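# Place each lid fully onto its matching box

## Task

Seat the large lid completely on the large box and the small lid completely on the small box. A lid that stays put only because the robot is holding it does not count. Finish by releasing and moving the tool away.

## Robot and tools

Robot: one six-joint arm (waist, shoulder, elbow, forearm roll, wrist pitch, wrist roll) with a vacuum suction cup as its tool. The tracked point is the cup point: the centre of the cup rim when nothing touches it. The cup points along the cup point's own +z axis. About 4 cm back from the rim the tool widens, with body and camera reaching roughly 9 cm sideways, so keep that clearance near box walls. The only camera is cam_wrist (616x616 fisheye, on the tool).

Frames: results report the cup point in the scene frame. Its origin is on the table surface under the arm base, +z is up, and +y is to the left when facing along +x. Position is in metres, orientation is a wxyz quaternion, velocities are in m/s and rad/s. The base may be tilted, and the printed position gets less accurate at long reach.

execute_actions: argument "actions" is a list holding one action, one wait, or nothing. An empty list sends no command and returns the state plus pictures. An action is {"rows": [...], "steps": n}, with 1 to 15 rows and n from 3 to 15 (default 15); each control step lasts 1/30 s, one row per step, the last row repeating if rows run out. A wait is {"steps": n}, n up to 300, counted from the previous result, so time spent thinking is included. Optional "pictures": true adds images to a non-empty call. A refused call does nothing.

A row is 7 numbers, each in [-1, 1]: dx, dy, dz, rx, ry, rz, suction. The first six are an offset, not a pose: a target relative to the cup point pose shown in the most recent result (or, before any result in the scene and for later calls in the same reply, relative to where the robot is when the action begins). They are expressed in the cup point's own axes, so dz moves along the cup direction. Every row is measured from that same reference, not chained from the previous row. Scale: 1.0 equals 0.6 m for dx, dy, dz and 180 degrees for the rotation; rx, ry, rz form a single rotation vector. All zeros is not a pause: it pulls the arm back to the reference pose. The seventh number above 0.01 switches suction on, at or below 0.01 switches it off, and the setting persists.

move: argument "target" is one such 7-number row (same offset rules and scaling); "speed" is the path's top speed in m/s, 0.002 to 0.5, default 0.25, with turning capped at double that in rad/s. The path is a straight line lasting 0.5 to 10 s and is cut off at 10 s. Suction is set at the start. It ignores obstacles, the real cup point lags and may overshoot the speed, especially with the arm stretched. The result ends with a "move:" line: done (settled near target), or off_target, moving, held, fault; plus limits such as paced (pose clipped) or held (some steps blocked, after which the arm may jump fast), and distance to target.

wait: "seconds" 0 to 10; nothing new is commanded. zoom_image: "camera" must be "cam_wrist", "region" is [x0, y0, x1, y1] in image pixels from the top-left, at most 504 by 504. finished_scene: "scene" is the number of the scene being closed; it is final and reports success.

Motion limits: each step the commanded pose is clipped to 70 mm and 16 degrees from the measured pose, so large offsets need several actions; after an action the arm only continues to the last clipped pose. Position wins over orientation if both cannot be met. The last 3 steps of each action run after its result, while you write, and the next action waits for them. The simulation keeps running while you reply. A "Hand target" line appears only when nothing is pending. "pose unreachable" and HELD marks mean the clearance check altered or blocked commands; the mount under the base counts as arm.

Suction: press the 36 mm rim flat onto a smooth face of a lid, fully sealed, away from holes, seams and edges. suction_measured near 0 means no seal; 0.83+ means airtight. part_present turns 1 at 0.50, back to 0 below 0.45. Under vacuum the cup compresses, so the held lid sits up to about 12 mm nearer the tool. To release, set the lid down on its support first, then switch suction off, and lift at least 15 mm clear. If the cup seals on the table it pins the tool; turn suction off.

Contacts and faults: the arm is stiff, so aiming even slightly beyond a firm contact can trip a fault; approach slowly and aim only a little past the expected contact. A fault comes from joint torque reaching its load limit (waist 302, shoulder 302, elbow 142, the three wrist joints 40 N m) or 144 N of external force; the arm then yields and stops for 10 s and the rest of the call is dropped. Flange force and joint torques are noisy estimates and include the held lid's weight. MOTOR HOT warns of heating from holding loads; overheating brakes the arm. Avoid dropping lids, slamming, hard shoves, and anything leaving the table. Loose objects may occasionally be nudged by outside pushes, so recheck positions.

Each tool is called after ">>>" as name(argument=value, ...) on one line, values as JSON.

## Session

>>> execute_actions(actions=[])

Scene clock: 0.00 s of 6200.00 s.
end_effector_position=(+0.6447, -0.0172, +0.4533) suction_measured=0.00 part_present=0 end_effector_quat_wxyz=(+0.007, +0.014, +1.000, +0.002) end_effector_velocity=(+0.000, -0.000, -0.000) end_effector_angular_velocity=(+0.001, -0.001, -0.001)
Joint positions: [-0.055  0.168  1.62   0.002  1.355 -0.052]
Joint velocities: [-0.     0.    -0.     0.001 -0.001  0.001]
Joint torques (N m, as the joint torque sensors report them, + toward a larger angle): no reading
Flange force (N, the push that the arm receives, along the end effector's own x y z axes): no reading
Hand target: +0.645, -0.017, +0.453; +0.007, +0.014, +1.000, +0.002

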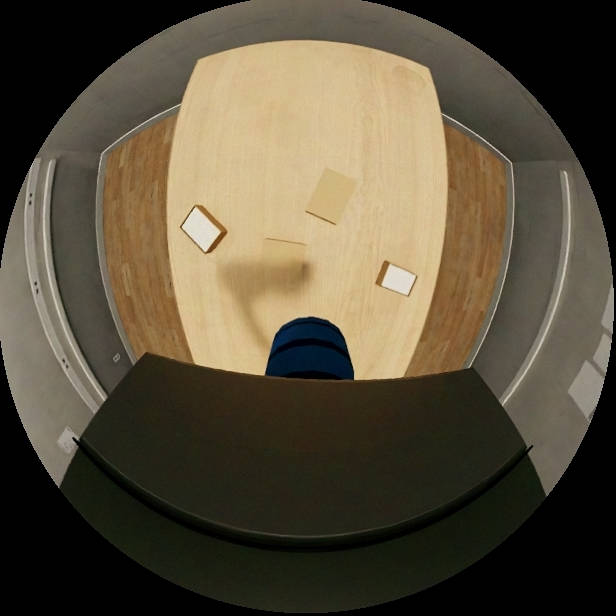

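>>> zoom_image(camera="cam_wrist", region=[150, 140, 450, 380])

>>> move(target=[-0.1667, 0, 0.25, 0, 0, 0, 0])

Region (150, 140, 450, 380) of cam_wrist's 616x616 image, scaled by 1.680, with more detail than that image has; it fills the top 403 rows of this view, and the rest is white.

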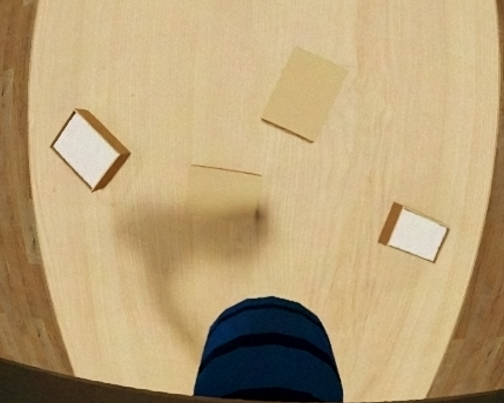

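Scene clock: 1.37 s of 6200.00 s.
end_effector_position=(+0.7468, -0.0194, +0.3048) suction_measured=0.00 part_present=0 end_effector_quat_wxyz=(+0.007, +0.014, +1.000, +0.002) end_effector_velocity=(+0.000, +0.001, -0.000) end_effector_angular_velocity=(+0.001, +0.001, +0.000)
Joint positions: [-0.048  0.398  1.598  0.002  1.146 -0.045]
Joint velocities: [ 0.     0.001 -0.     0.001  0.001 -0.   ]
Joint torques (N m, as the joint torque sensors report them, + toward a larger angle): [  0.16 -75.57 -38.13   3.65   0.61   0.21]
Flange force (N, the push that the arm receives, along the end effector's own x y z axes): [2.3 -0.8 2.2]
Hand target: +0.747, -0.019, +0.305; +0.007, +0.014, +1.000, +0.002
Off the commanded pose: 0.000 m, 0 deg.
Kept back: nothing.
move: done

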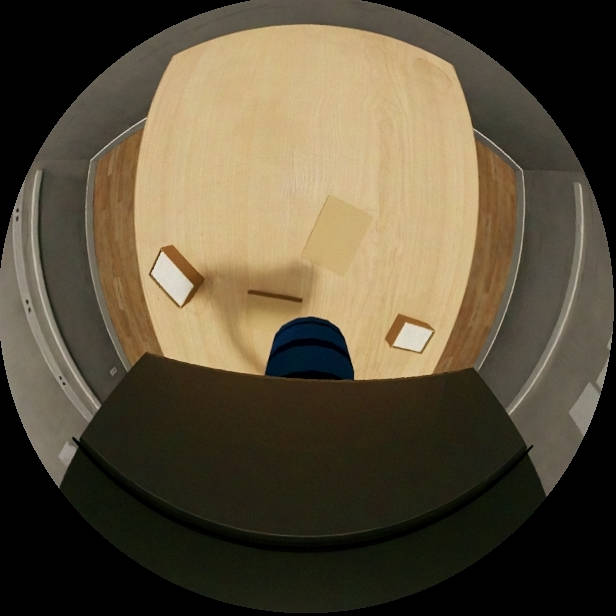

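>>> move(target=[-0.07, -0.113, 0.3, 0, 0, 0.128, 0])

Scene clock: 3.07 s of 6200.00 s.
end_effector_position=(+0.7898, -0.0879, +0.1252) suction_measured=0.00 part_present=0 end_effector_quat_wxyz=(+0.007, +0.213, +0.977, +0.003) end_effector_velocity=(-0.000, +0.001, -0.001) end_effector_angular_velocity=(+0.000, +0.002, +0.001)
Joint positions: [-0.13   0.611  1.628  0.002  0.902  0.274]
Joint velocities: [ 0.001  0.002 -0.     0.     0.001  0.   ]
Joint torques (N m, as the joint torque sensors report them, + toward a larger angle): [  0.52 -88.37 -33.41   3.21   0.52   0.22]
Flange force (N, the push that the arm receives, along the end effector's own x y z axes): [4.7 -2.2 0.5]
Hand target: +0.790, -0.088, +0.125; +0.007, +0.213, +0.977, +0.003
Off the commanded pose: 0.000 m, 0 deg.
Kept back: nothing.
move: done

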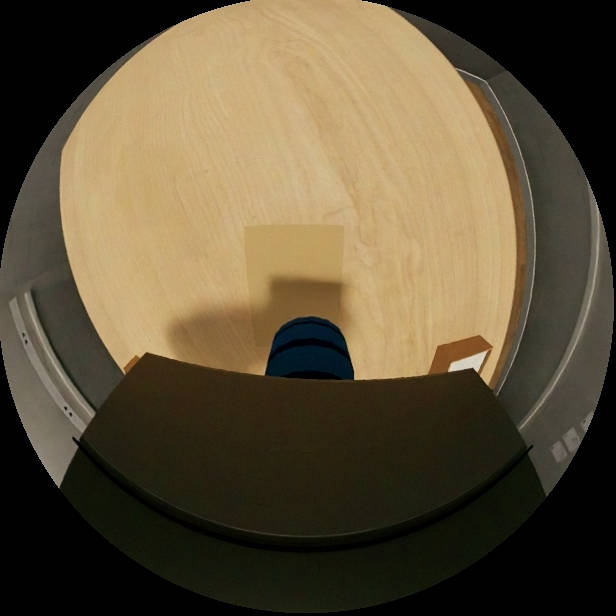

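>>> move(target=[0, 0.015, 0.12, 0, 0, 0, 1])

>>> move(target=[0, 0, 0.035, 0, 0, 0, 1], speed=0.03)

Scene clock: 4.07 s of 6200.00 s.
end_effector_position=(+0.7944, -0.0795, +0.0533) suction_measured=0.00 part_present=0 end_effector_quat_wxyz=(+0.007, +0.213, +0.977, +0.003) end_effector_velocity=(+0.001, +0.001, +0.000) end_effector_angular_velocity=(+0.001, -0.001, -0.000)
Joint positions: [-0.119  0.691  1.648  0.002  0.803  0.285]
Joint velocities: [ 0.001  0.    -0.001  0.001 -0.     0.   ]
Joint torques (N m, as the joint torque sensors report them, + toward a larger angle): [  0.05 -92.3  -30.78   2.75   0.51   0.16]
Flange force (N, the push that the arm receives, along the end effector's own x y z axes): [4.9 -1.6 -0.7]
Hand target: +0.795, -0.080, +0.053; +0.007, +0.213, +0.977, +0.003
Off the commanded pose: 0.000 m, 0 deg.
Kept back: nothing.
move: done

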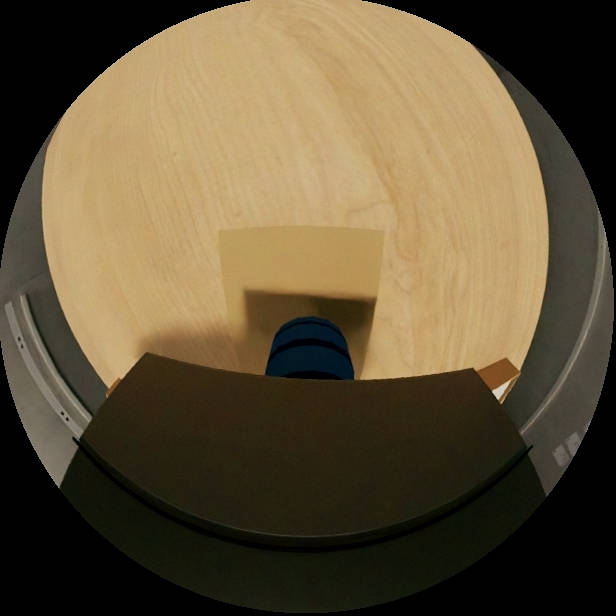

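Scene clock: 5.03 s of 6200.00 s.
end_effector_position=(+0.7947, -0.0795, +0.0323) suction_measured=0.00 part_present=0 end_effector_quat_wxyz=(+0.007, +0.213, +0.977, +0.003) end_effector_velocity=(-0.001, +0.001, -0.000) end_effector_angular_velocity=(+0.000, +0.002, +0.001)
Joint positions: [-0.119  0.715  1.653  0.002  0.774  0.285]
Joint velocities: [ 0.001  0.001 -0.    -0.     0.002 -0.001]
Joint torques (N m, as the joint torque sensors report them, + toward a larger angle): [  0.37 -95.13 -29.59   2.67   0.61   0.32]
Flange force (N, the push that the arm receives, along the end effector's own x y z axes): [1.8 -1.7 1.6]
Hand target: +0.795, -0.080, +0.032; +0.007, +0.213, +0.977, +0.003
Off the commanded pose: 0.000 m, 0 deg.
Kept back: nothing.
move: done

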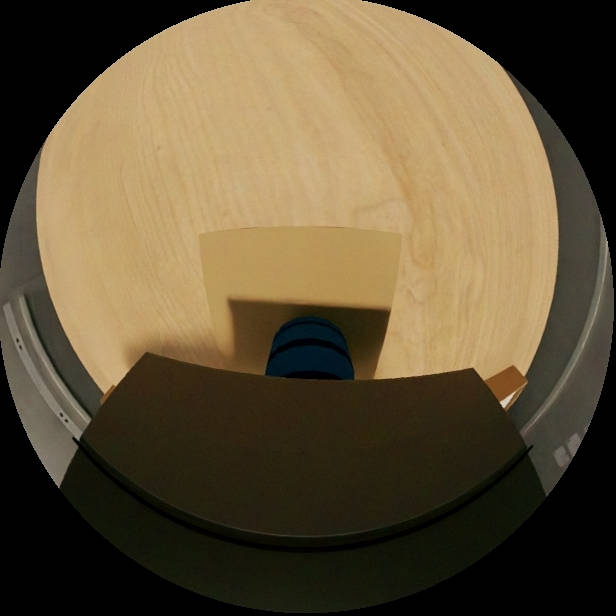

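>>> move(target=[0, 0, 0.015, 0, 0, 0, 1], speed=0.02)

Scene clock: 5.97 s of 6200.00 s.
end_effector_position=(+0.7949, -0.0795, +0.0233) suction_measured=0.83 part_present=1 end_effector_quat_wxyz=(+0.007, +0.213, +0.977, +0.003) end_effector_velocity=(+0.000, +0.000, -0.001) end_effector_angular_velocity=(-0.001, -0.001, +0.000)
Joint positions: [-0.119  0.726  1.654  0.002  0.762  0.285]
Joint velocities: [ 0.001  0.001 -0.    -0.001 -0.001  0.001]
Joint torques (N m, as the joint torque sensors report them, + toward a larger angle): [  0.58 -96.55 -29.66   2.72   0.48   0.21]
Flange force (N, the push that the arm receives, along the end effector's own x y z axes): [1.5 -1.6 3.0]
Hand target: +0.795, -0.079, +0.023; +0.007, +0.213, +0.977, +0.003
Off the commanded pose: 0.000 m, 0 deg.
Kept back: nothing.
move: done

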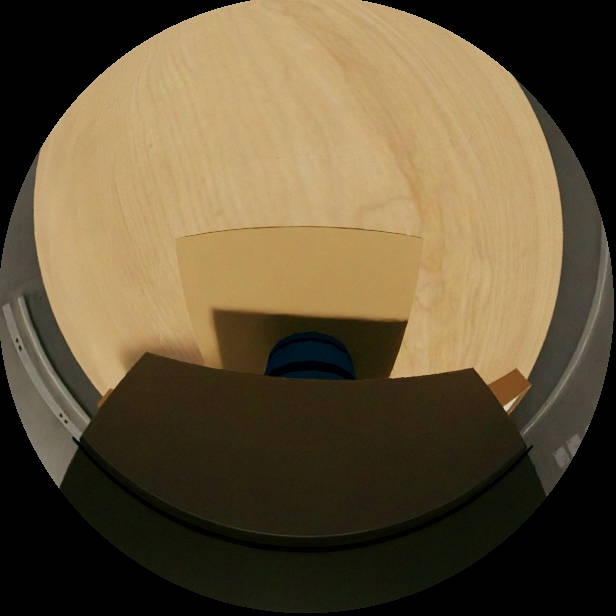

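>>> move(target=[0, 0, -0.2, 0, 0, 0, 1])

>>> move(target=[0.4, 0.393, 0, 0, 0, -0.353, 1])

Scene clock: 7.17 s of 6200.00 s.
end_effector_position=(+0.7931, -0.0797, +0.1432) suction_measured=0.85 part_present=1 end_effector_quat_wxyz=(+0.007, +0.213, +0.977, +0.003) end_effector_velocity=(+0.001, +0.000, -0.001) end_effector_angular_velocity=(+0.000, -0.001, +0.000)
Joint positions: [-0.119  0.597  1.613  0.002  0.932  0.285]
Joint velocities: [ 0.     0.001 -0.001  0.    -0.001 -0.   ]
Joint torques (N m, as the joint torque sensors report them, + toward a larger angle): [  0.1  -88.27 -34.07   3.23   0.4    0.2 ]
Flange force (N, the push that the arm receives, along the end effector's own x y z axes): [3.5 -1.9 1.1]
Hand target: +0.793, -0.080, +0.143; +0.007, +0.213, +0.977, +0.003
Off the commanded pose: 0.000 m, 0 deg.
Kept back: nothing.
move: done

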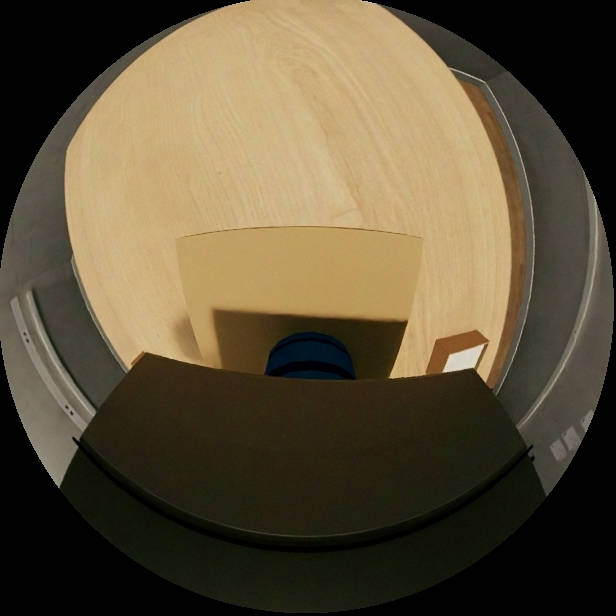

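Scene clock: 9.77 s of 6200.00 s.
end_effector_position=(+0.6724, +0.2344, +0.1423) suction_measured=0.85 part_present=1 end_effector_quat_wxyz=(+0.007, -0.333, +0.943, -0.001) end_effector_velocity=(-0.000, +0.000, +0.000) end_effector_angular_velocity=(+0.000, +0.000, +0.000)
Joint positions: [ 0.311  0.489  1.8    0.002  0.853 -0.394]
Joint velocities: [-0. -0.  0.  0.  0. -0.]
Joint torques (N m, as the joint torque sensors report them, + toward a larger angle): [ -0.37 -78.37 -32.21   3.05   0.26   0.29]
Flange force (N, the push that the arm receives, along the end effector's own x y z axes): [2.6 0.1 1.5]
Hand target: +0.672, +0.234, +0.142; +0.007, -0.333, +0.943, -0.001
Off the commanded pose: 0.001 m, 0 deg.
Kept back: nothing.
move: done

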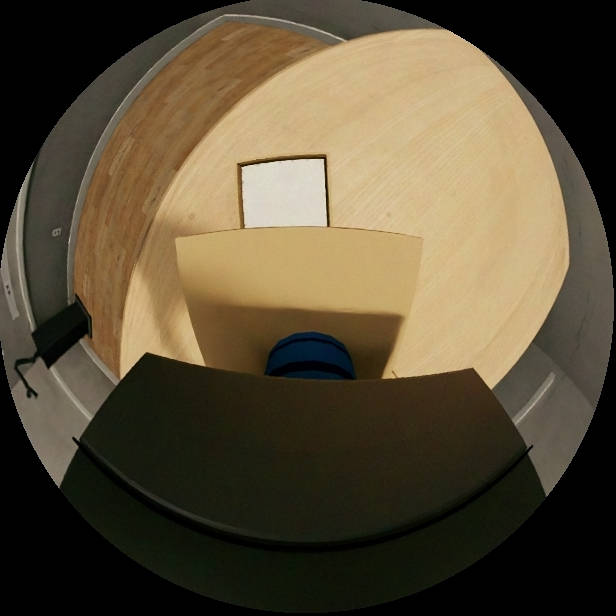

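>>> move(target=[0, 0.0225, 0.03, 0, 0, -0.015, 1], speed=0.1)

>>> zoom_image(camera="cam_wrist", region=[150, 100, 450, 260])

Scene clock: 10.73 s of 6200.00 s.
end_effector_position=(+0.6642, +0.2450, +0.1242) suction_measured=0.85 part_present=1 end_effector_quat_wxyz=(+0.007, -0.355, +0.935, -0.001) end_effector_velocity=(-0.001, -0.001, -0.000) end_effector_angular_velocity=(-0.001, +0.003, -0.001)
Joint positions: [ 0.328  0.504  1.819  0.002  0.82  -0.423]
Joint velocities: [-0.001  0.     0.     0.     0.003 -0.   ]
Joint torques (N m, as the joint torque sensors report them, + toward a larger angle): [  0.01 -79.42 -30.94   2.88   0.32   0.19]
Flange force (N, the push that the arm receives, along the end effector's own x y z axes): [1.0 -1.5 3.1]
Hand target: +0.664, +0.245, +0.124; +0.007, -0.355, +0.935, -0.001
Off the commanded pose: 0.000 m, 0 deg.
Kept back: nothing.
move: done

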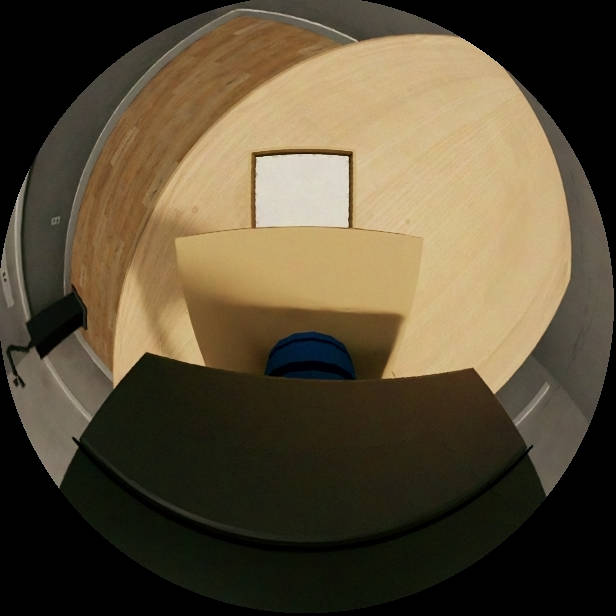

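Region (150, 100, 450, 260) of cam_wrist's 616x616 image, scaled by 1.680, with more detail than that image has; it fills the top 269 rows of this view, and the rest is white.

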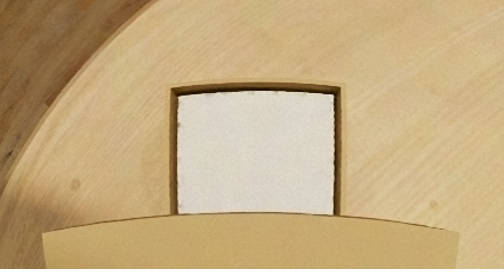

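>>> move(target=[-0.09, -0.003, 0.0, 0, 0, 0, 1], speed=0.1)

>>> zoom_image(camera="cam_wrist", region=[150, 160, 450, 260])

Scene clock: 11.83 s of 6200.00 s.
end_effector_position=(+0.7056, +0.2796, +0.1249) suction_measured=0.85 part_present=1 end_effector_quat_wxyz=(+0.007, -0.355, +0.935, -0.001) end_effector_velocity=(-0.000, +0.001, +0.001) end_effector_angular_velocity=(+0.001, -0.000, +0.000)
Joint positions: [ 0.355  0.567  1.708  0.002  0.867 -0.396]
Joint velocities: [ 0.001 -0.001 -0.001  0.001  0.001 -0.001]
Joint torques (N m, as the joint torque sensors report them, + toward a larger angle): [  0.12 -85.78 -32.15   2.94   0.49   0.23]
Flange force (N, the push that the arm receives, along the end effector's own x y z axes): [2.0 -0.6 1.9]
Hand target: +0.706, +0.280, +0.125; +0.007, -0.355, +0.935, -0.001
Off the commanded pose: 0.000 m, 0 deg.
Kept back: nothing.
move: done

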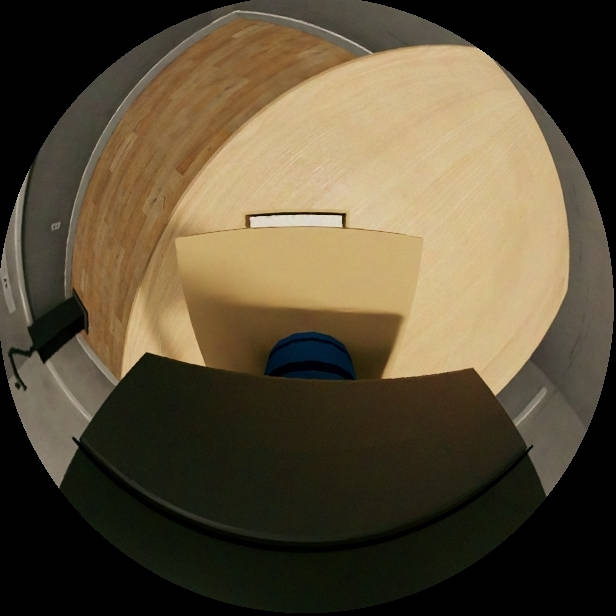

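Region (150, 160, 450, 260) of cam_wrist's 616x616 image, scaled by 1.680, with more detail than that image has.

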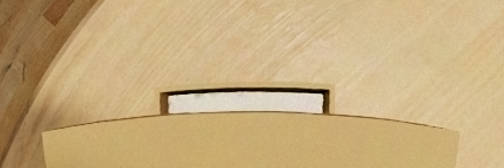

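>>> move(target=[-0.018, 0.006, 0.065, 0, 0, 0, 1], speed=0.06)

>>> zoom_image(camera="cam_wrist", region=[150, 160, 450, 260])

Scene clock: 13.07 s of 6200.00 s.
end_effector_position=(+0.7118, +0.2895, +0.0860) suction_measured=0.85 part_present=1 end_effector_quat_wxyz=(+0.007, -0.355, +0.935, -0.001) end_effector_velocity=(-0.000, -0.000, -0.001) end_effector_angular_velocity=(-0.001, +0.001, +0.000)
Joint positions: [ 0.365  0.62   1.705  0.002  0.818 -0.386]
Joint velocities: [ 0.     0.002 -0.    -0.001 -0.     0.   ]
Joint torques (N m, as the joint torque sensors report them, + toward a larger angle): [  0.24 -87.8  -31.12   2.97   0.42   0.16]
Flange force (N, the push that the arm receives, along the end effector's own x y z axes): [3.5 -0.1 1.3]
Hand target: +0.712, +0.290, +0.086; +0.007, -0.355, +0.935, -0.001
Off the commanded pose: 0.000 m, 0 deg.
Kept back: nothing.
move: done

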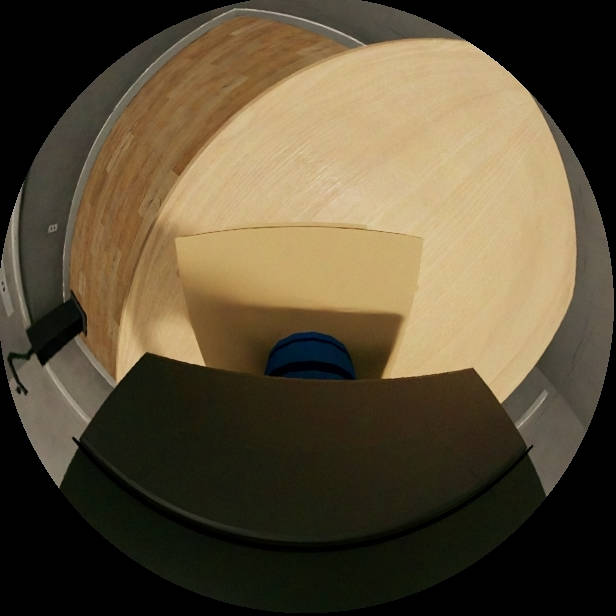

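Region (150, 160, 450, 260) of cam_wrist's 616x616 image, scaled by 1.680, with more detail than that image has.

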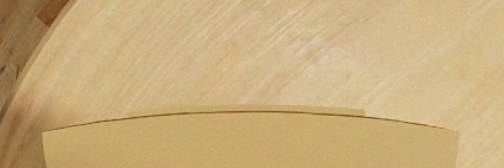

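>>> move(target=[-0.0075, 0.003, 0.0, 0, 0, 0, 1], speed=0.03)

>>> move(target=[0, 0.0, 0.045, 0, 0, 0, 1], speed=0.02)

Scene clock: 14.00 s of 6200.00 s.
end_effector_position=(+0.7140, +0.2939, +0.0860) suction_measured=0.85 part_present=1 end_effector_quat_wxyz=(+0.007, -0.355, +0.935, -0.001) end_effector_velocity=(+0.000, +0.000, +0.001) end_effector_angular_velocity=(-0.001, -0.003, +0.001)
Joint positions: [ 0.37   0.624  1.696  0.002  0.821 -0.382]
Joint velocities: [ 0.001 -0.001 -0.    -0.002 -0.     0.001]
Joint torques (N m, as the joint torque sensors report them, + toward a larger angle): [ -0.31 -88.85 -31.08   3.08   0.45   0.3 ]
Flange force (N, the push that the arm receives, along the end effector's own x y z axes): [3.0 0.3 0.8]
Hand target: +0.714, +0.294, +0.086; +0.007, -0.355, +0.935, -0.001
Off the commanded pose: 0.000 m, 0 deg.
Kept back: nothing.
move: done

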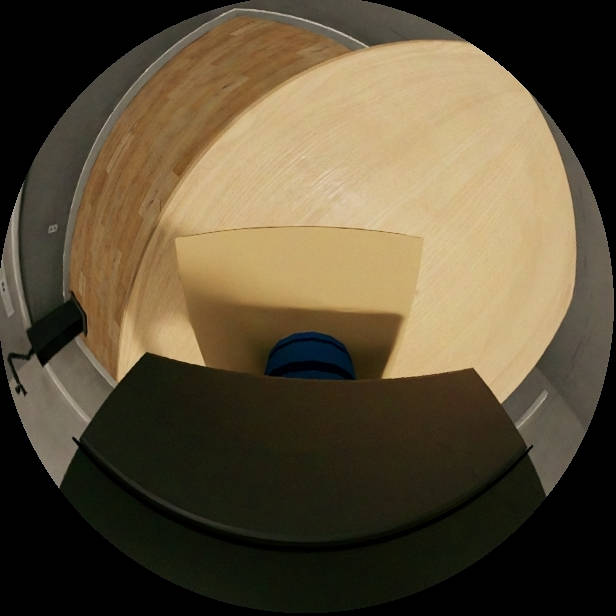

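Scene clock: 15.57 s of 6200.00 s.
end_effector_position=(+0.7144, +0.2939, +0.0590) suction_measured=0.85 part_present=1 end_effector_quat_wxyz=(+0.007, -0.355, +0.935, -0.001) end_effector_velocity=(-0.000, -0.000, +0.001) end_effector_angular_velocity=(+0.002, +0.000, -0.003)
Joint positions: [ 0.37   0.655  1.705  0.002  0.782 -0.382]
Joint velocities: [-0.001 -0.002  0.001  0.002  0.001  0.001]
Joint torques (N m, as the joint torque sensors report them, + toward a larger angle): [ -0.28 -90.06 -30.32   2.76   0.47   0.25]
Flange force (N, the push that the arm receives, along the end effector's own x y z axes): [3.9 0.4 0.7]
Hand target: +0.714, +0.294, +0.059; +0.007, -0.355, +0.935, -0.001
Off the commanded pose: 0.000 m, 0 deg.
Kept back: nothing.
move: done

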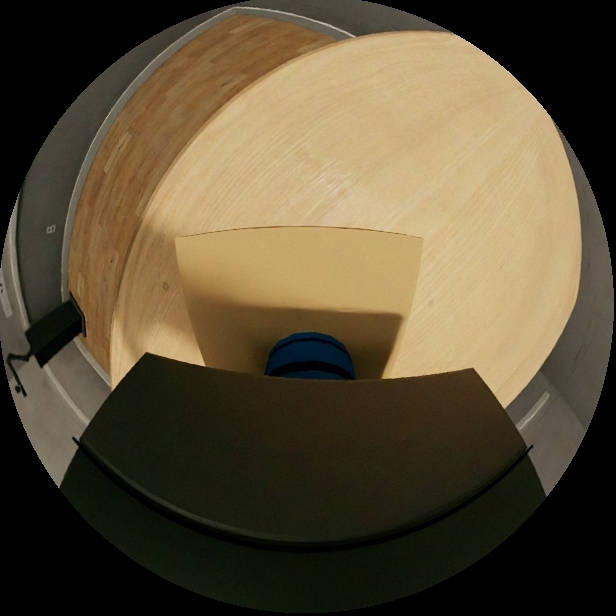

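No contact force yet; continue down.

>>> move(target=[0, 0.0, 0.02, 0, 0, 0, 1], speed=0.015)

Scene clock: 16.83 s of 6200.00 s.
end_effector_position=(+0.7146, +0.2940, +0.0471) suction_measured=0.85 part_present=1 end_effector_quat_wxyz=(+0.007, -0.355, +0.935, -0.001) end_effector_velocity=(-0.000, +0.001, -0.001) end_effector_angular_velocity=(-0.000, +0.001, +0.001)
Joint positions: [ 0.37   0.669  1.708  0.002  0.765 -0.382]
Joint velocities: [ 0.001  0.002 -0.     0.    -0.    -0.   ]
Joint torques (N m, as the joint torque sensors report them, + toward a larger angle): [ -0.75 -90.92 -29.71   2.77   0.65   0.3 ]
Flange force (N, the push that the arm receives, along the end effector's own x y z axes): [3.2 1.0 1.5]
Hand target: +0.715, +0.294, +0.047; +0.007, -0.355, +0.935, -0.001
Off the commanded pose: 0.000 m, 0 deg.
Kept back: nothing.
move: done

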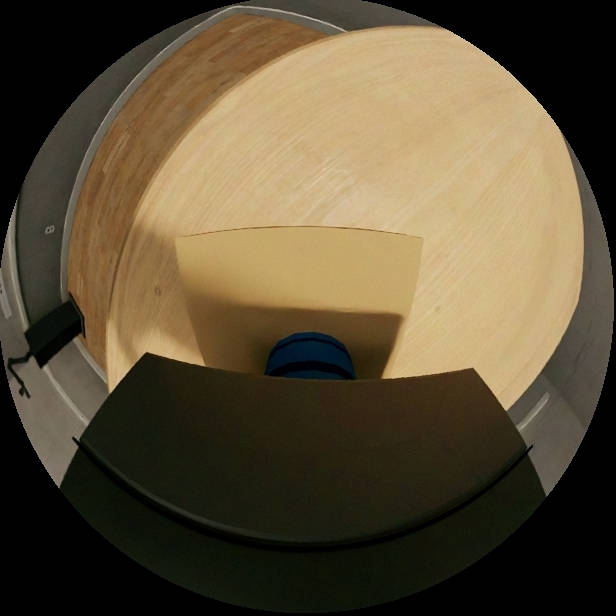

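>>> move(target=[0, 0.0, 0.012, 0, 0, 0, 1], speed=0.01)

Scene clock: 18.00 s of 6200.00 s.
end_effector_position=(+0.7147, +0.2940, +0.0399) suction_measured=0.85 part_present=1 end_effector_quat_wxyz=(+0.007, -0.355, +0.935, -0.001) end_effector_velocity=(-0.000, +0.001, -0.000) end_effector_angular_velocity=(+0.000, +0.001, -0.002)
Joint positions: [ 0.37   0.677  1.71   0.002  0.755 -0.382]
Joint velocities: [ 0.001  0.    -0.     0.     0.001  0.002]
Joint torques (N m, as the joint torque sensors report them, + toward a larger angle): [ -0.61 -92.13 -29.41   2.65   0.32   0.33]
Flange force (N, the push that the arm receives, along the end effector's own x y z axes): [2.1 0.6 1.7]
Hand target: +0.715, +0.294, +0.040; +0.007, -0.355, +0.935, -0.001
Off the commanded pose: 0.000 m, 0 deg.
Kept back: nothing.
move: done

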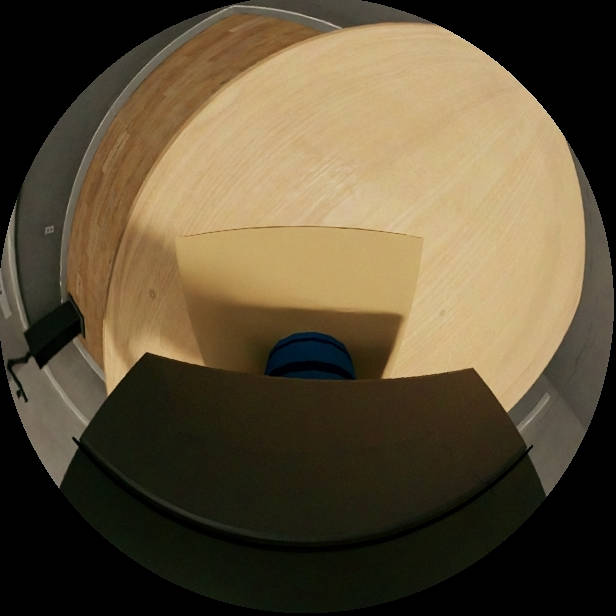

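>>> move(target=[0, 0.0, 0.012, 0, 0, 0, 1], speed=0.01)

Scene clock: 28.73 s of 6200.00 s.
end_effector_position=(+0.7148, +0.2940, +0.0382) suction_measured=0.85 part_present=1 end_effector_quat_wxyz=(+0.007, -0.355, +0.935, -0.001) end_effector_velocity=(-0.000, +0.000, -0.001) end_effector_angular_velocity=(-0.000, -0.000, +0.002)
Joint positions: [ 0.37   0.679  1.71   0.002  0.752 -0.382]
Joint velocities: [ 0.001  0.001  0.    -0.001 -0.001 -0.001]
Joint torques (N m, as the joint torque sensors report them, + toward a larger angle): [  0.88 -69.01 -23.26   2.84  -2.05   0.24]
Flange force (N, the push that the arm receives, along the end effector's own x y z axes): [11.2 1.6 -29.1]
Hand target: +0.715, +0.294, +0.038; +0.007, -0.355, +0.935, -0.001
Off the commanded pose: 0.006 m, 0 deg.
FORCE FAULT: contact force on the arm reached its limit, and the arm stopped for 10 seconds. The contact can be on any part of the arm, not only on its tool. The arm's remaining commands of this call were not run. The arm holds still and accepts commands again. Move the arm away from the contact; if what it grips holds it there, let go first. Pushing or pulling that hard again can fault the arm again.
Kept back: nothing.
move: fault

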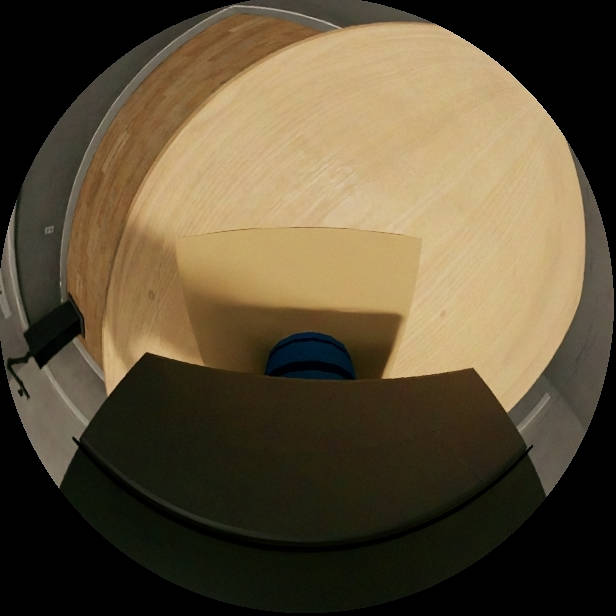

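>>> move(target=[0, 0.0, -0.005, 0, 0, 0, 0], speed=0.01)

>>> move(target=[0, 0.0, -0.22, 0, 0, 0, 0], speed=0.12)

>>> move(target=[0.394, -0.205, -0.03, 0, 0, 0.287, 0])

Scene clock: 29.67 s of 6200.00 s.
end_effector_position=(+0.7148, +0.2940, +0.0412) suction_measured=0.00 part_present=0 end_effector_quat_wxyz=(+0.007, -0.355, +0.935, -0.001) end_effector_velocity=(-0.001, +0.001, -0.001) end_effector_angular_velocity=(-0.000, +0.001, +0.001)
Joint positions: [ 0.37   0.675  1.71   0.002  0.756 -0.382]
Joint velocities: [0.001 0.001 0.    0.    0.    0.001]
Joint torques (N m, as the joint torque sensors report them, + toward a larger angle): [  0.58 -82.08 -25.04   2.75   0.43   0.19]
Flange force (N, the push that the arm receives, along the end effector's own x y z axes): [3.4 -0.4 -9.7]
Hand target: +0.715, +0.294, +0.041; +0.007, -0.355, +0.935, -0.001
Off the commanded pose: 0.000 m, 0 deg.
Kept back: nothing.
move: done

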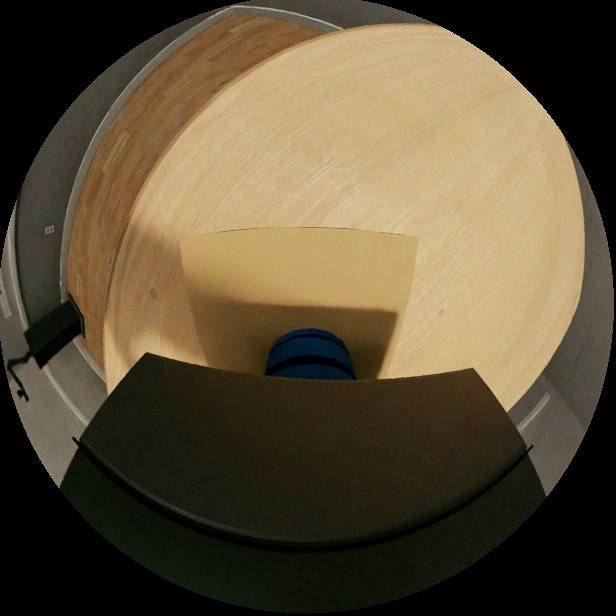

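Scene clock: 31.10 s of 6200.00 s.
end_effector_position=(+0.7128, +0.2937, +0.1732) suction_measured=0.00 part_present=0 end_effector_quat_wxyz=(+0.007, -0.355, +0.935, -0.001) end_effector_velocity=(+0.000, -0.000, +0.001) end_effector_angular_velocity=(-0.000, +0.000, -0.001)
Joint positions: [ 0.369  0.535  1.655  0.002  0.952 -0.382]
Joint velocities: [-0.    -0.001 -0.001 -0.     0.002  0.001]
Joint torques (N m, as the joint torque sensors report them, + toward a larger angle): [ -0.1  -83.86 -34.33   3.18   0.52   0.23]
Flange force (N, the push that the arm receives, along the end effector's own x y z axes): [3.3 0.1 1.2]
Hand target: +0.713, +0.294, +0.173; +0.007, -0.355, +0.935, -0.001
Off the commanded pose: 0.000 m, 0 deg.
Kept back: nothing.
move: done

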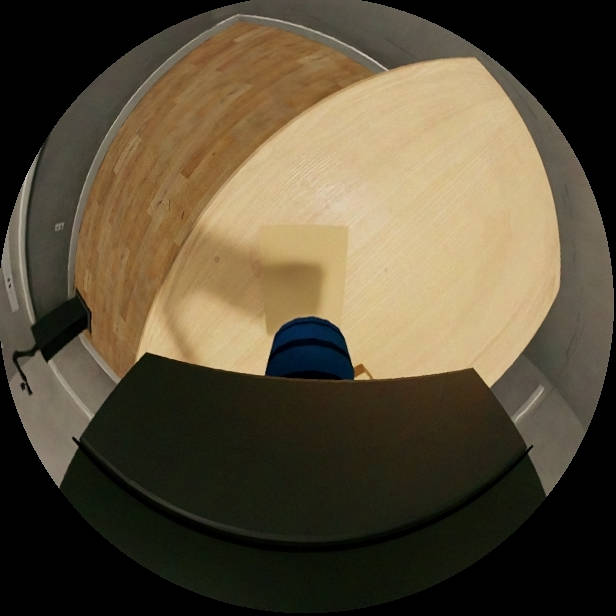

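Scene clock: 33.30 s of 6200.00 s.
end_effector_position=(+0.6181, +0.0445, +0.1891) suction_measured=0.00 part_present=0 end_effector_quat_wxyz=(+0.007, +0.088, +0.996, +0.003) end_effector_velocity=(+0.000, -0.001, +0.000) end_effector_angular_velocity=(+0.000, -0.000, -0.003)
Joint positions: [0.04  0.318 1.956 0.002 0.867 0.19 ]
Joint velocities: [-0.001 -0.    -0.     0.     0.     0.002]
Joint torques (N m, as the joint torque sensors report them, + toward a larger angle): [  1.45 -62.14 -32.     3.08   0.48   0.27]
Flange force (N, the push that the arm receives, along the end effector's own x y z axes): [0.2 -3.6 2.2]
Hand target: +0.618, +0.044, +0.189; +0.007, +0.088, +0.996, +0.003
Off the commanded pose: 0.001 m, 0 deg.
Kept back: nothing.
move: done

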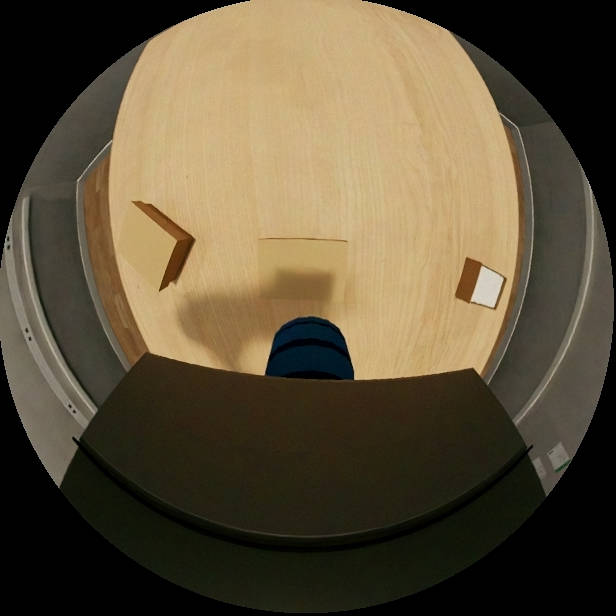

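>>> move(target=[0, 0, 0.25, 0, 0, 0.007, 1])

>>> move(target=[0, 0, 0.025, 0, 0, 0, 1], speed=0.02)

Scene clock: 34.57 s of 6200.00 s.
end_effector_position=(+0.6201, +0.0448, +0.0390) suction_measured=0.00 part_present=0 end_effector_quat_wxyz=(+0.007, +0.099, +0.995, +0.003) end_effector_velocity=(+0.000, +0.000, -0.000) end_effector_angular_velocity=(-0.000, +0.000, +0.002)
Joint positions: [0.04  0.516 2.029 0.002 0.598 0.212]
Joint velocities: [ 0.     0.001 -0.    -0.     0.    -0.002]
Joint torques (N m, as the joint torque sensors report them, + toward a larger angle): [  0.73 -71.32 -23.67   2.34   0.39   0.2 ]
Flange force (N, the push that the arm receives, along the end effector's own x y z axes): [1.7 -2.7 -0.8]
Hand target: +0.620, +0.045, +0.039; +0.007, +0.099, +0.995, +0.003
Off the commanded pose: 0.000 m, 0 deg.
Kept back: nothing.
move: done

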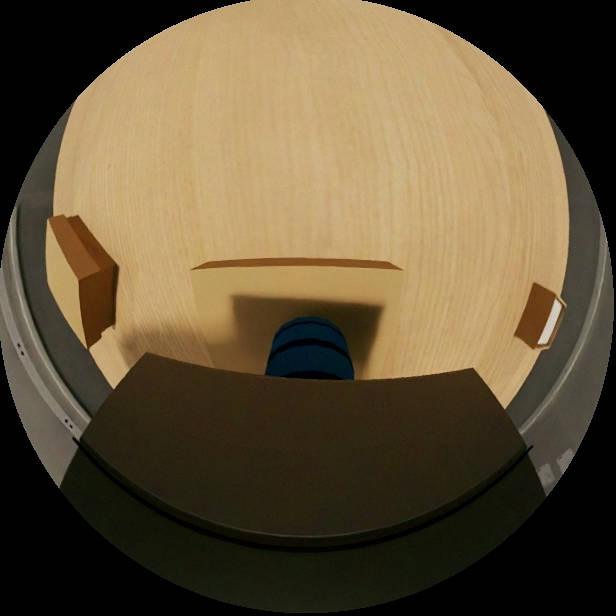

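Scene clock: 35.53 s of 6200.00 s.
end_effector_position=(+0.6203, +0.0448, +0.0240) suction_measured=0.64 part_present=1 end_effector_quat_wxyz=(+0.007, +0.099, +0.995, +0.003) end_effector_velocity=(-0.001, +0.000, +0.000) end_effector_angular_velocity=(-0.000, +0.003, +0.001)
Joint positions: [0.04  0.538 2.032 0.002 0.572 0.212]
Joint velocities: [ 0.    -0.     0.    -0.001  0.003 -0.   ]
Joint torques (N m, as the joint torque sensors report them, + toward a larger angle): [ -0.6  -73.46 -23.55   2.16   0.56   0.25]
Flange force (N, the push that the arm receives, along the end effector's own x y z axes): [3.0 -0.5 1.4]
Hand target: +0.620, +0.045, +0.024; +0.007, +0.099, +0.995, +0.003
Off the commanded pose: 0.000 m, 0 deg.
Kept back: nothing.
move: done

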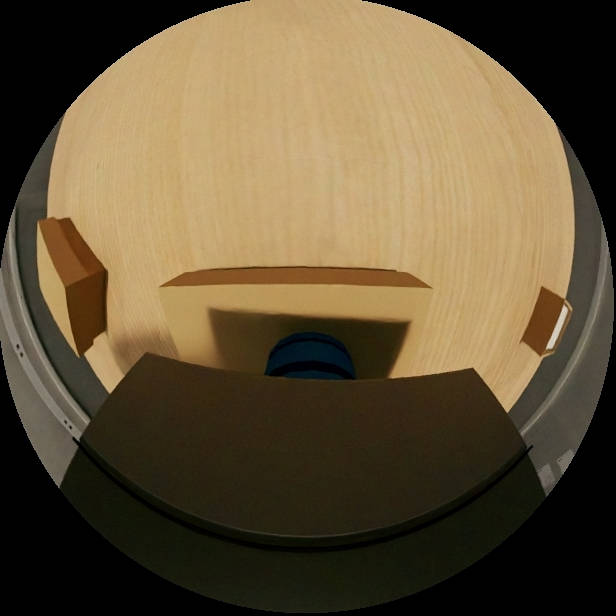

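>>> move(target=[0, 0, -0.19, 0, 0, 0, 1])

>>> move(target=[0.027, -0.567, 0, 0, 0, 0.031, 1])

>>> zoom_image(camera="cam_wrist", region=[150, 150, 450, 310])

Scene clock: 36.63 s of 6200.00 s.
end_effector_position=(+0.6186, +0.0446, +0.1380) suction_measured=0.85 part_present=1 end_effector_quat_wxyz=(+0.007, +0.099, +0.995, +0.003) end_effector_velocity=(-0.000, -0.000, +0.001) end_effector_angular_velocity=(+0.001, -0.001, -0.001)
Joint positions: [0.04  0.379 1.989 0.002 0.774 0.212]
Joint velocities: [-0.    -0.002  0.     0.001  0.001  0.   ]
Joint torques (N m, as the joint torque sensors report them, + toward a larger angle): [  0.19 -64.3  -30.22   2.72   0.44   0.14]
Flange force (N, the push that the arm receives, along the end effector's own x y z axes): [3.8 -2.3 1.0]
Hand target: +0.619, +0.045, +0.138; +0.007, +0.099, +0.995, +0.003
Off the commanded pose: 0.000 m, 0 deg.
Kept back: nothing.
move: done

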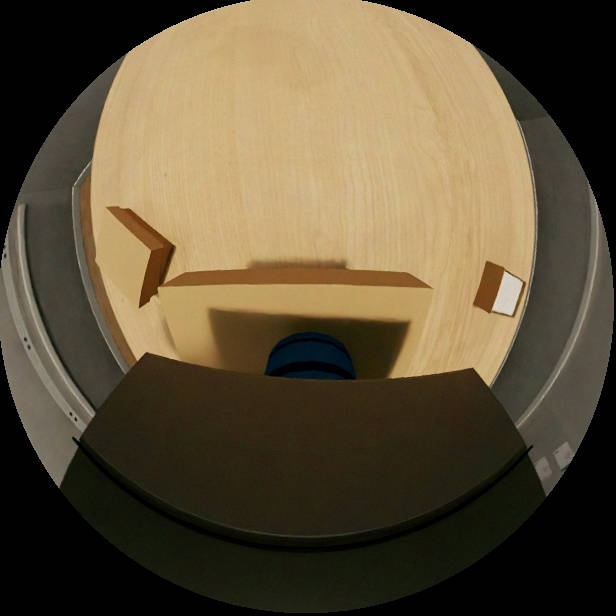

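Scene clock: 38.40 s of 6200.00 s.
end_effector_position=(+0.5368, -0.2861, +0.1359) suction_measured=0.85 part_present=1 end_effector_quat_wxyz=(+0.007, +0.147, +0.989, +0.003) end_effector_velocity=(+0.000, +0.000, +0.001) end_effector_angular_velocity=(+0.001, -0.001, -0.000)
Joint positions: [-0.522  0.364  2.012  0.002  0.766 -0.253]
Joint velocities: [-0.001 -0.001 -0.     0.002  0.001 -0.002]
Joint torques (N m, as the joint torque sensors report them, + toward a larger angle): [  1.27 -63.33 -30.01   2.74   0.5    0.3 ]
Flange force (N, the push that the arm receives, along the end effector's own x y z axes): [4.6 -1.4 1.3]
Hand target: +0.537, -0.286, +0.136; +0.007, +0.147, +0.989, +0.003
Off the commanded pose: 0.001 m, 0 deg.
Kept back: nothing.
move: done

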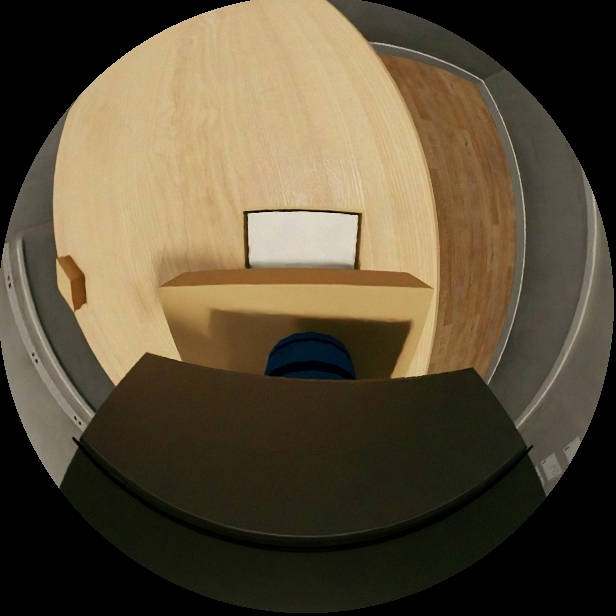

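Region (150, 150, 450, 310) of cam_wrist's 616x616 image, scaled by 1.680, with more detail than that image has; it fills the top 269 rows of this view, and the rest is white.

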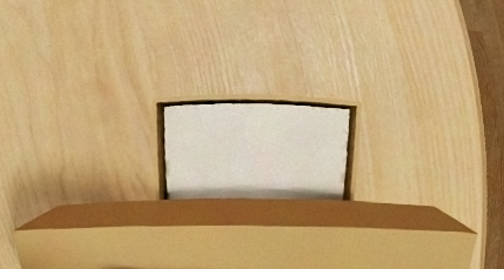

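>>> move(target=[-0.055, -0.005, 0.075, 0, 0, 0.003, 1], speed=0.08)

>>> zoom_image(camera="cam_wrist", region=[150, 210, 450, 310])

Scene clock: 39.70 s of 6200.00 s.
end_effector_position=(+0.5682, -0.2984, +0.0913) suction_measured=0.85 part_present=1 end_effector_quat_wxyz=(+0.007, +0.152, +0.988, +0.003) end_effector_velocity=(+0.000, -0.000, +0.000) end_effector_angular_velocity=(-0.001, -0.001, +0.000)
Joint positions: [-0.514  0.462  1.969  0.002  0.711 -0.235]
Joint velocities: [ 0.    -0.001 -0.    -0.001 -0.     0.001]
Joint torques (N m, as the joint torque sensors report them, + toward a larger angle): [  0.88 -71.9  -27.97   2.61   0.43   0.21]
Flange force (N, the push that the arm receives, along the end effector's own x y z axes): [2.6 -0.5 1.7]
Hand target: +0.568, -0.298, +0.091; +0.007, +0.152, +0.988, +0.003
Off the commanded pose: 0.000 m, 0 deg.
Kept back: nothing.
move: done

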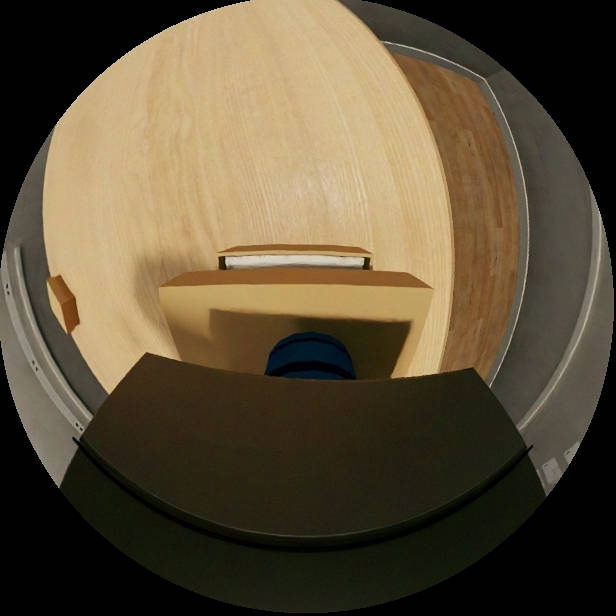

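Region (150, 210, 450, 310) of cam_wrist's 616x616 image, scaled by 1.680, with more detail than that image has.

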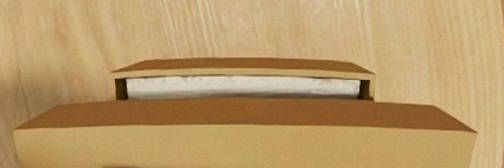

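>>> move(target=[-0.0125, 0.0053, 0.035, 0, 0, 0, 1], speed=0.04)

>>> zoom_image(camera="cam_wrist", region=[150, 210, 450, 310])

Scene clock: 40.77 s of 6200.00 s.
end_effector_position=(+0.5766, -0.2975, +0.0705) suction_measured=0.85 part_present=1 end_effector_quat_wxyz=(+0.007, +0.152, +0.988, +0.003) end_effector_velocity=(+0.000, +0.001, -0.001) end_effector_angular_velocity=(-0.000, -0.000, +0.001)
Joint positions: [-0.506  0.498  1.963  0.002  0.681 -0.228]
Joint velocities: [ 0.001  0.001  0.    -0.    -0.001 -0.   ]
Joint torques (N m, as the joint torque sensors report them, + toward a larger angle): [  0.5  -73.45 -27.22   2.52   0.53   0.18]
Flange force (N, the push that the arm receives, along the end effector's own x y z axes): [3.5 0.4 1.4]
Hand target: +0.577, -0.298, +0.070; +0.007, +0.152, +0.988, +0.003
Off the commanded pose: 0.000 m, 0 deg.
Kept back: nothing.
move: done

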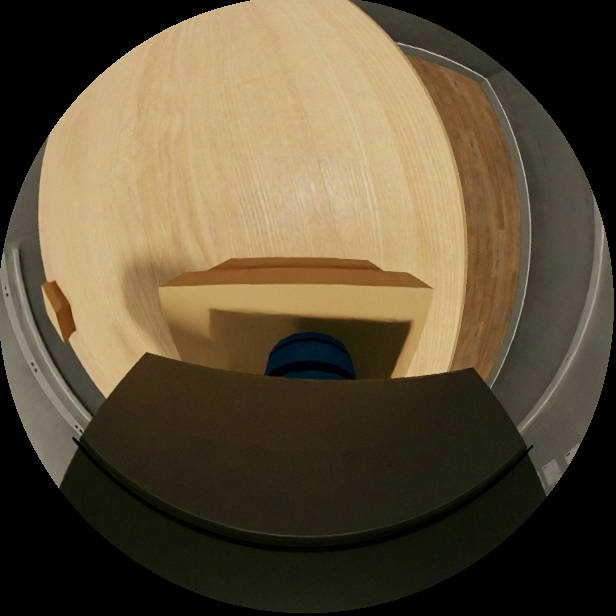

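Region (150, 210, 450, 310) of cam_wrist's 616x616 image, scaled by 1.680, with more detail than that image has.

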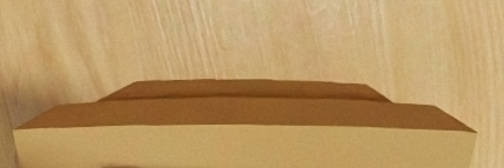

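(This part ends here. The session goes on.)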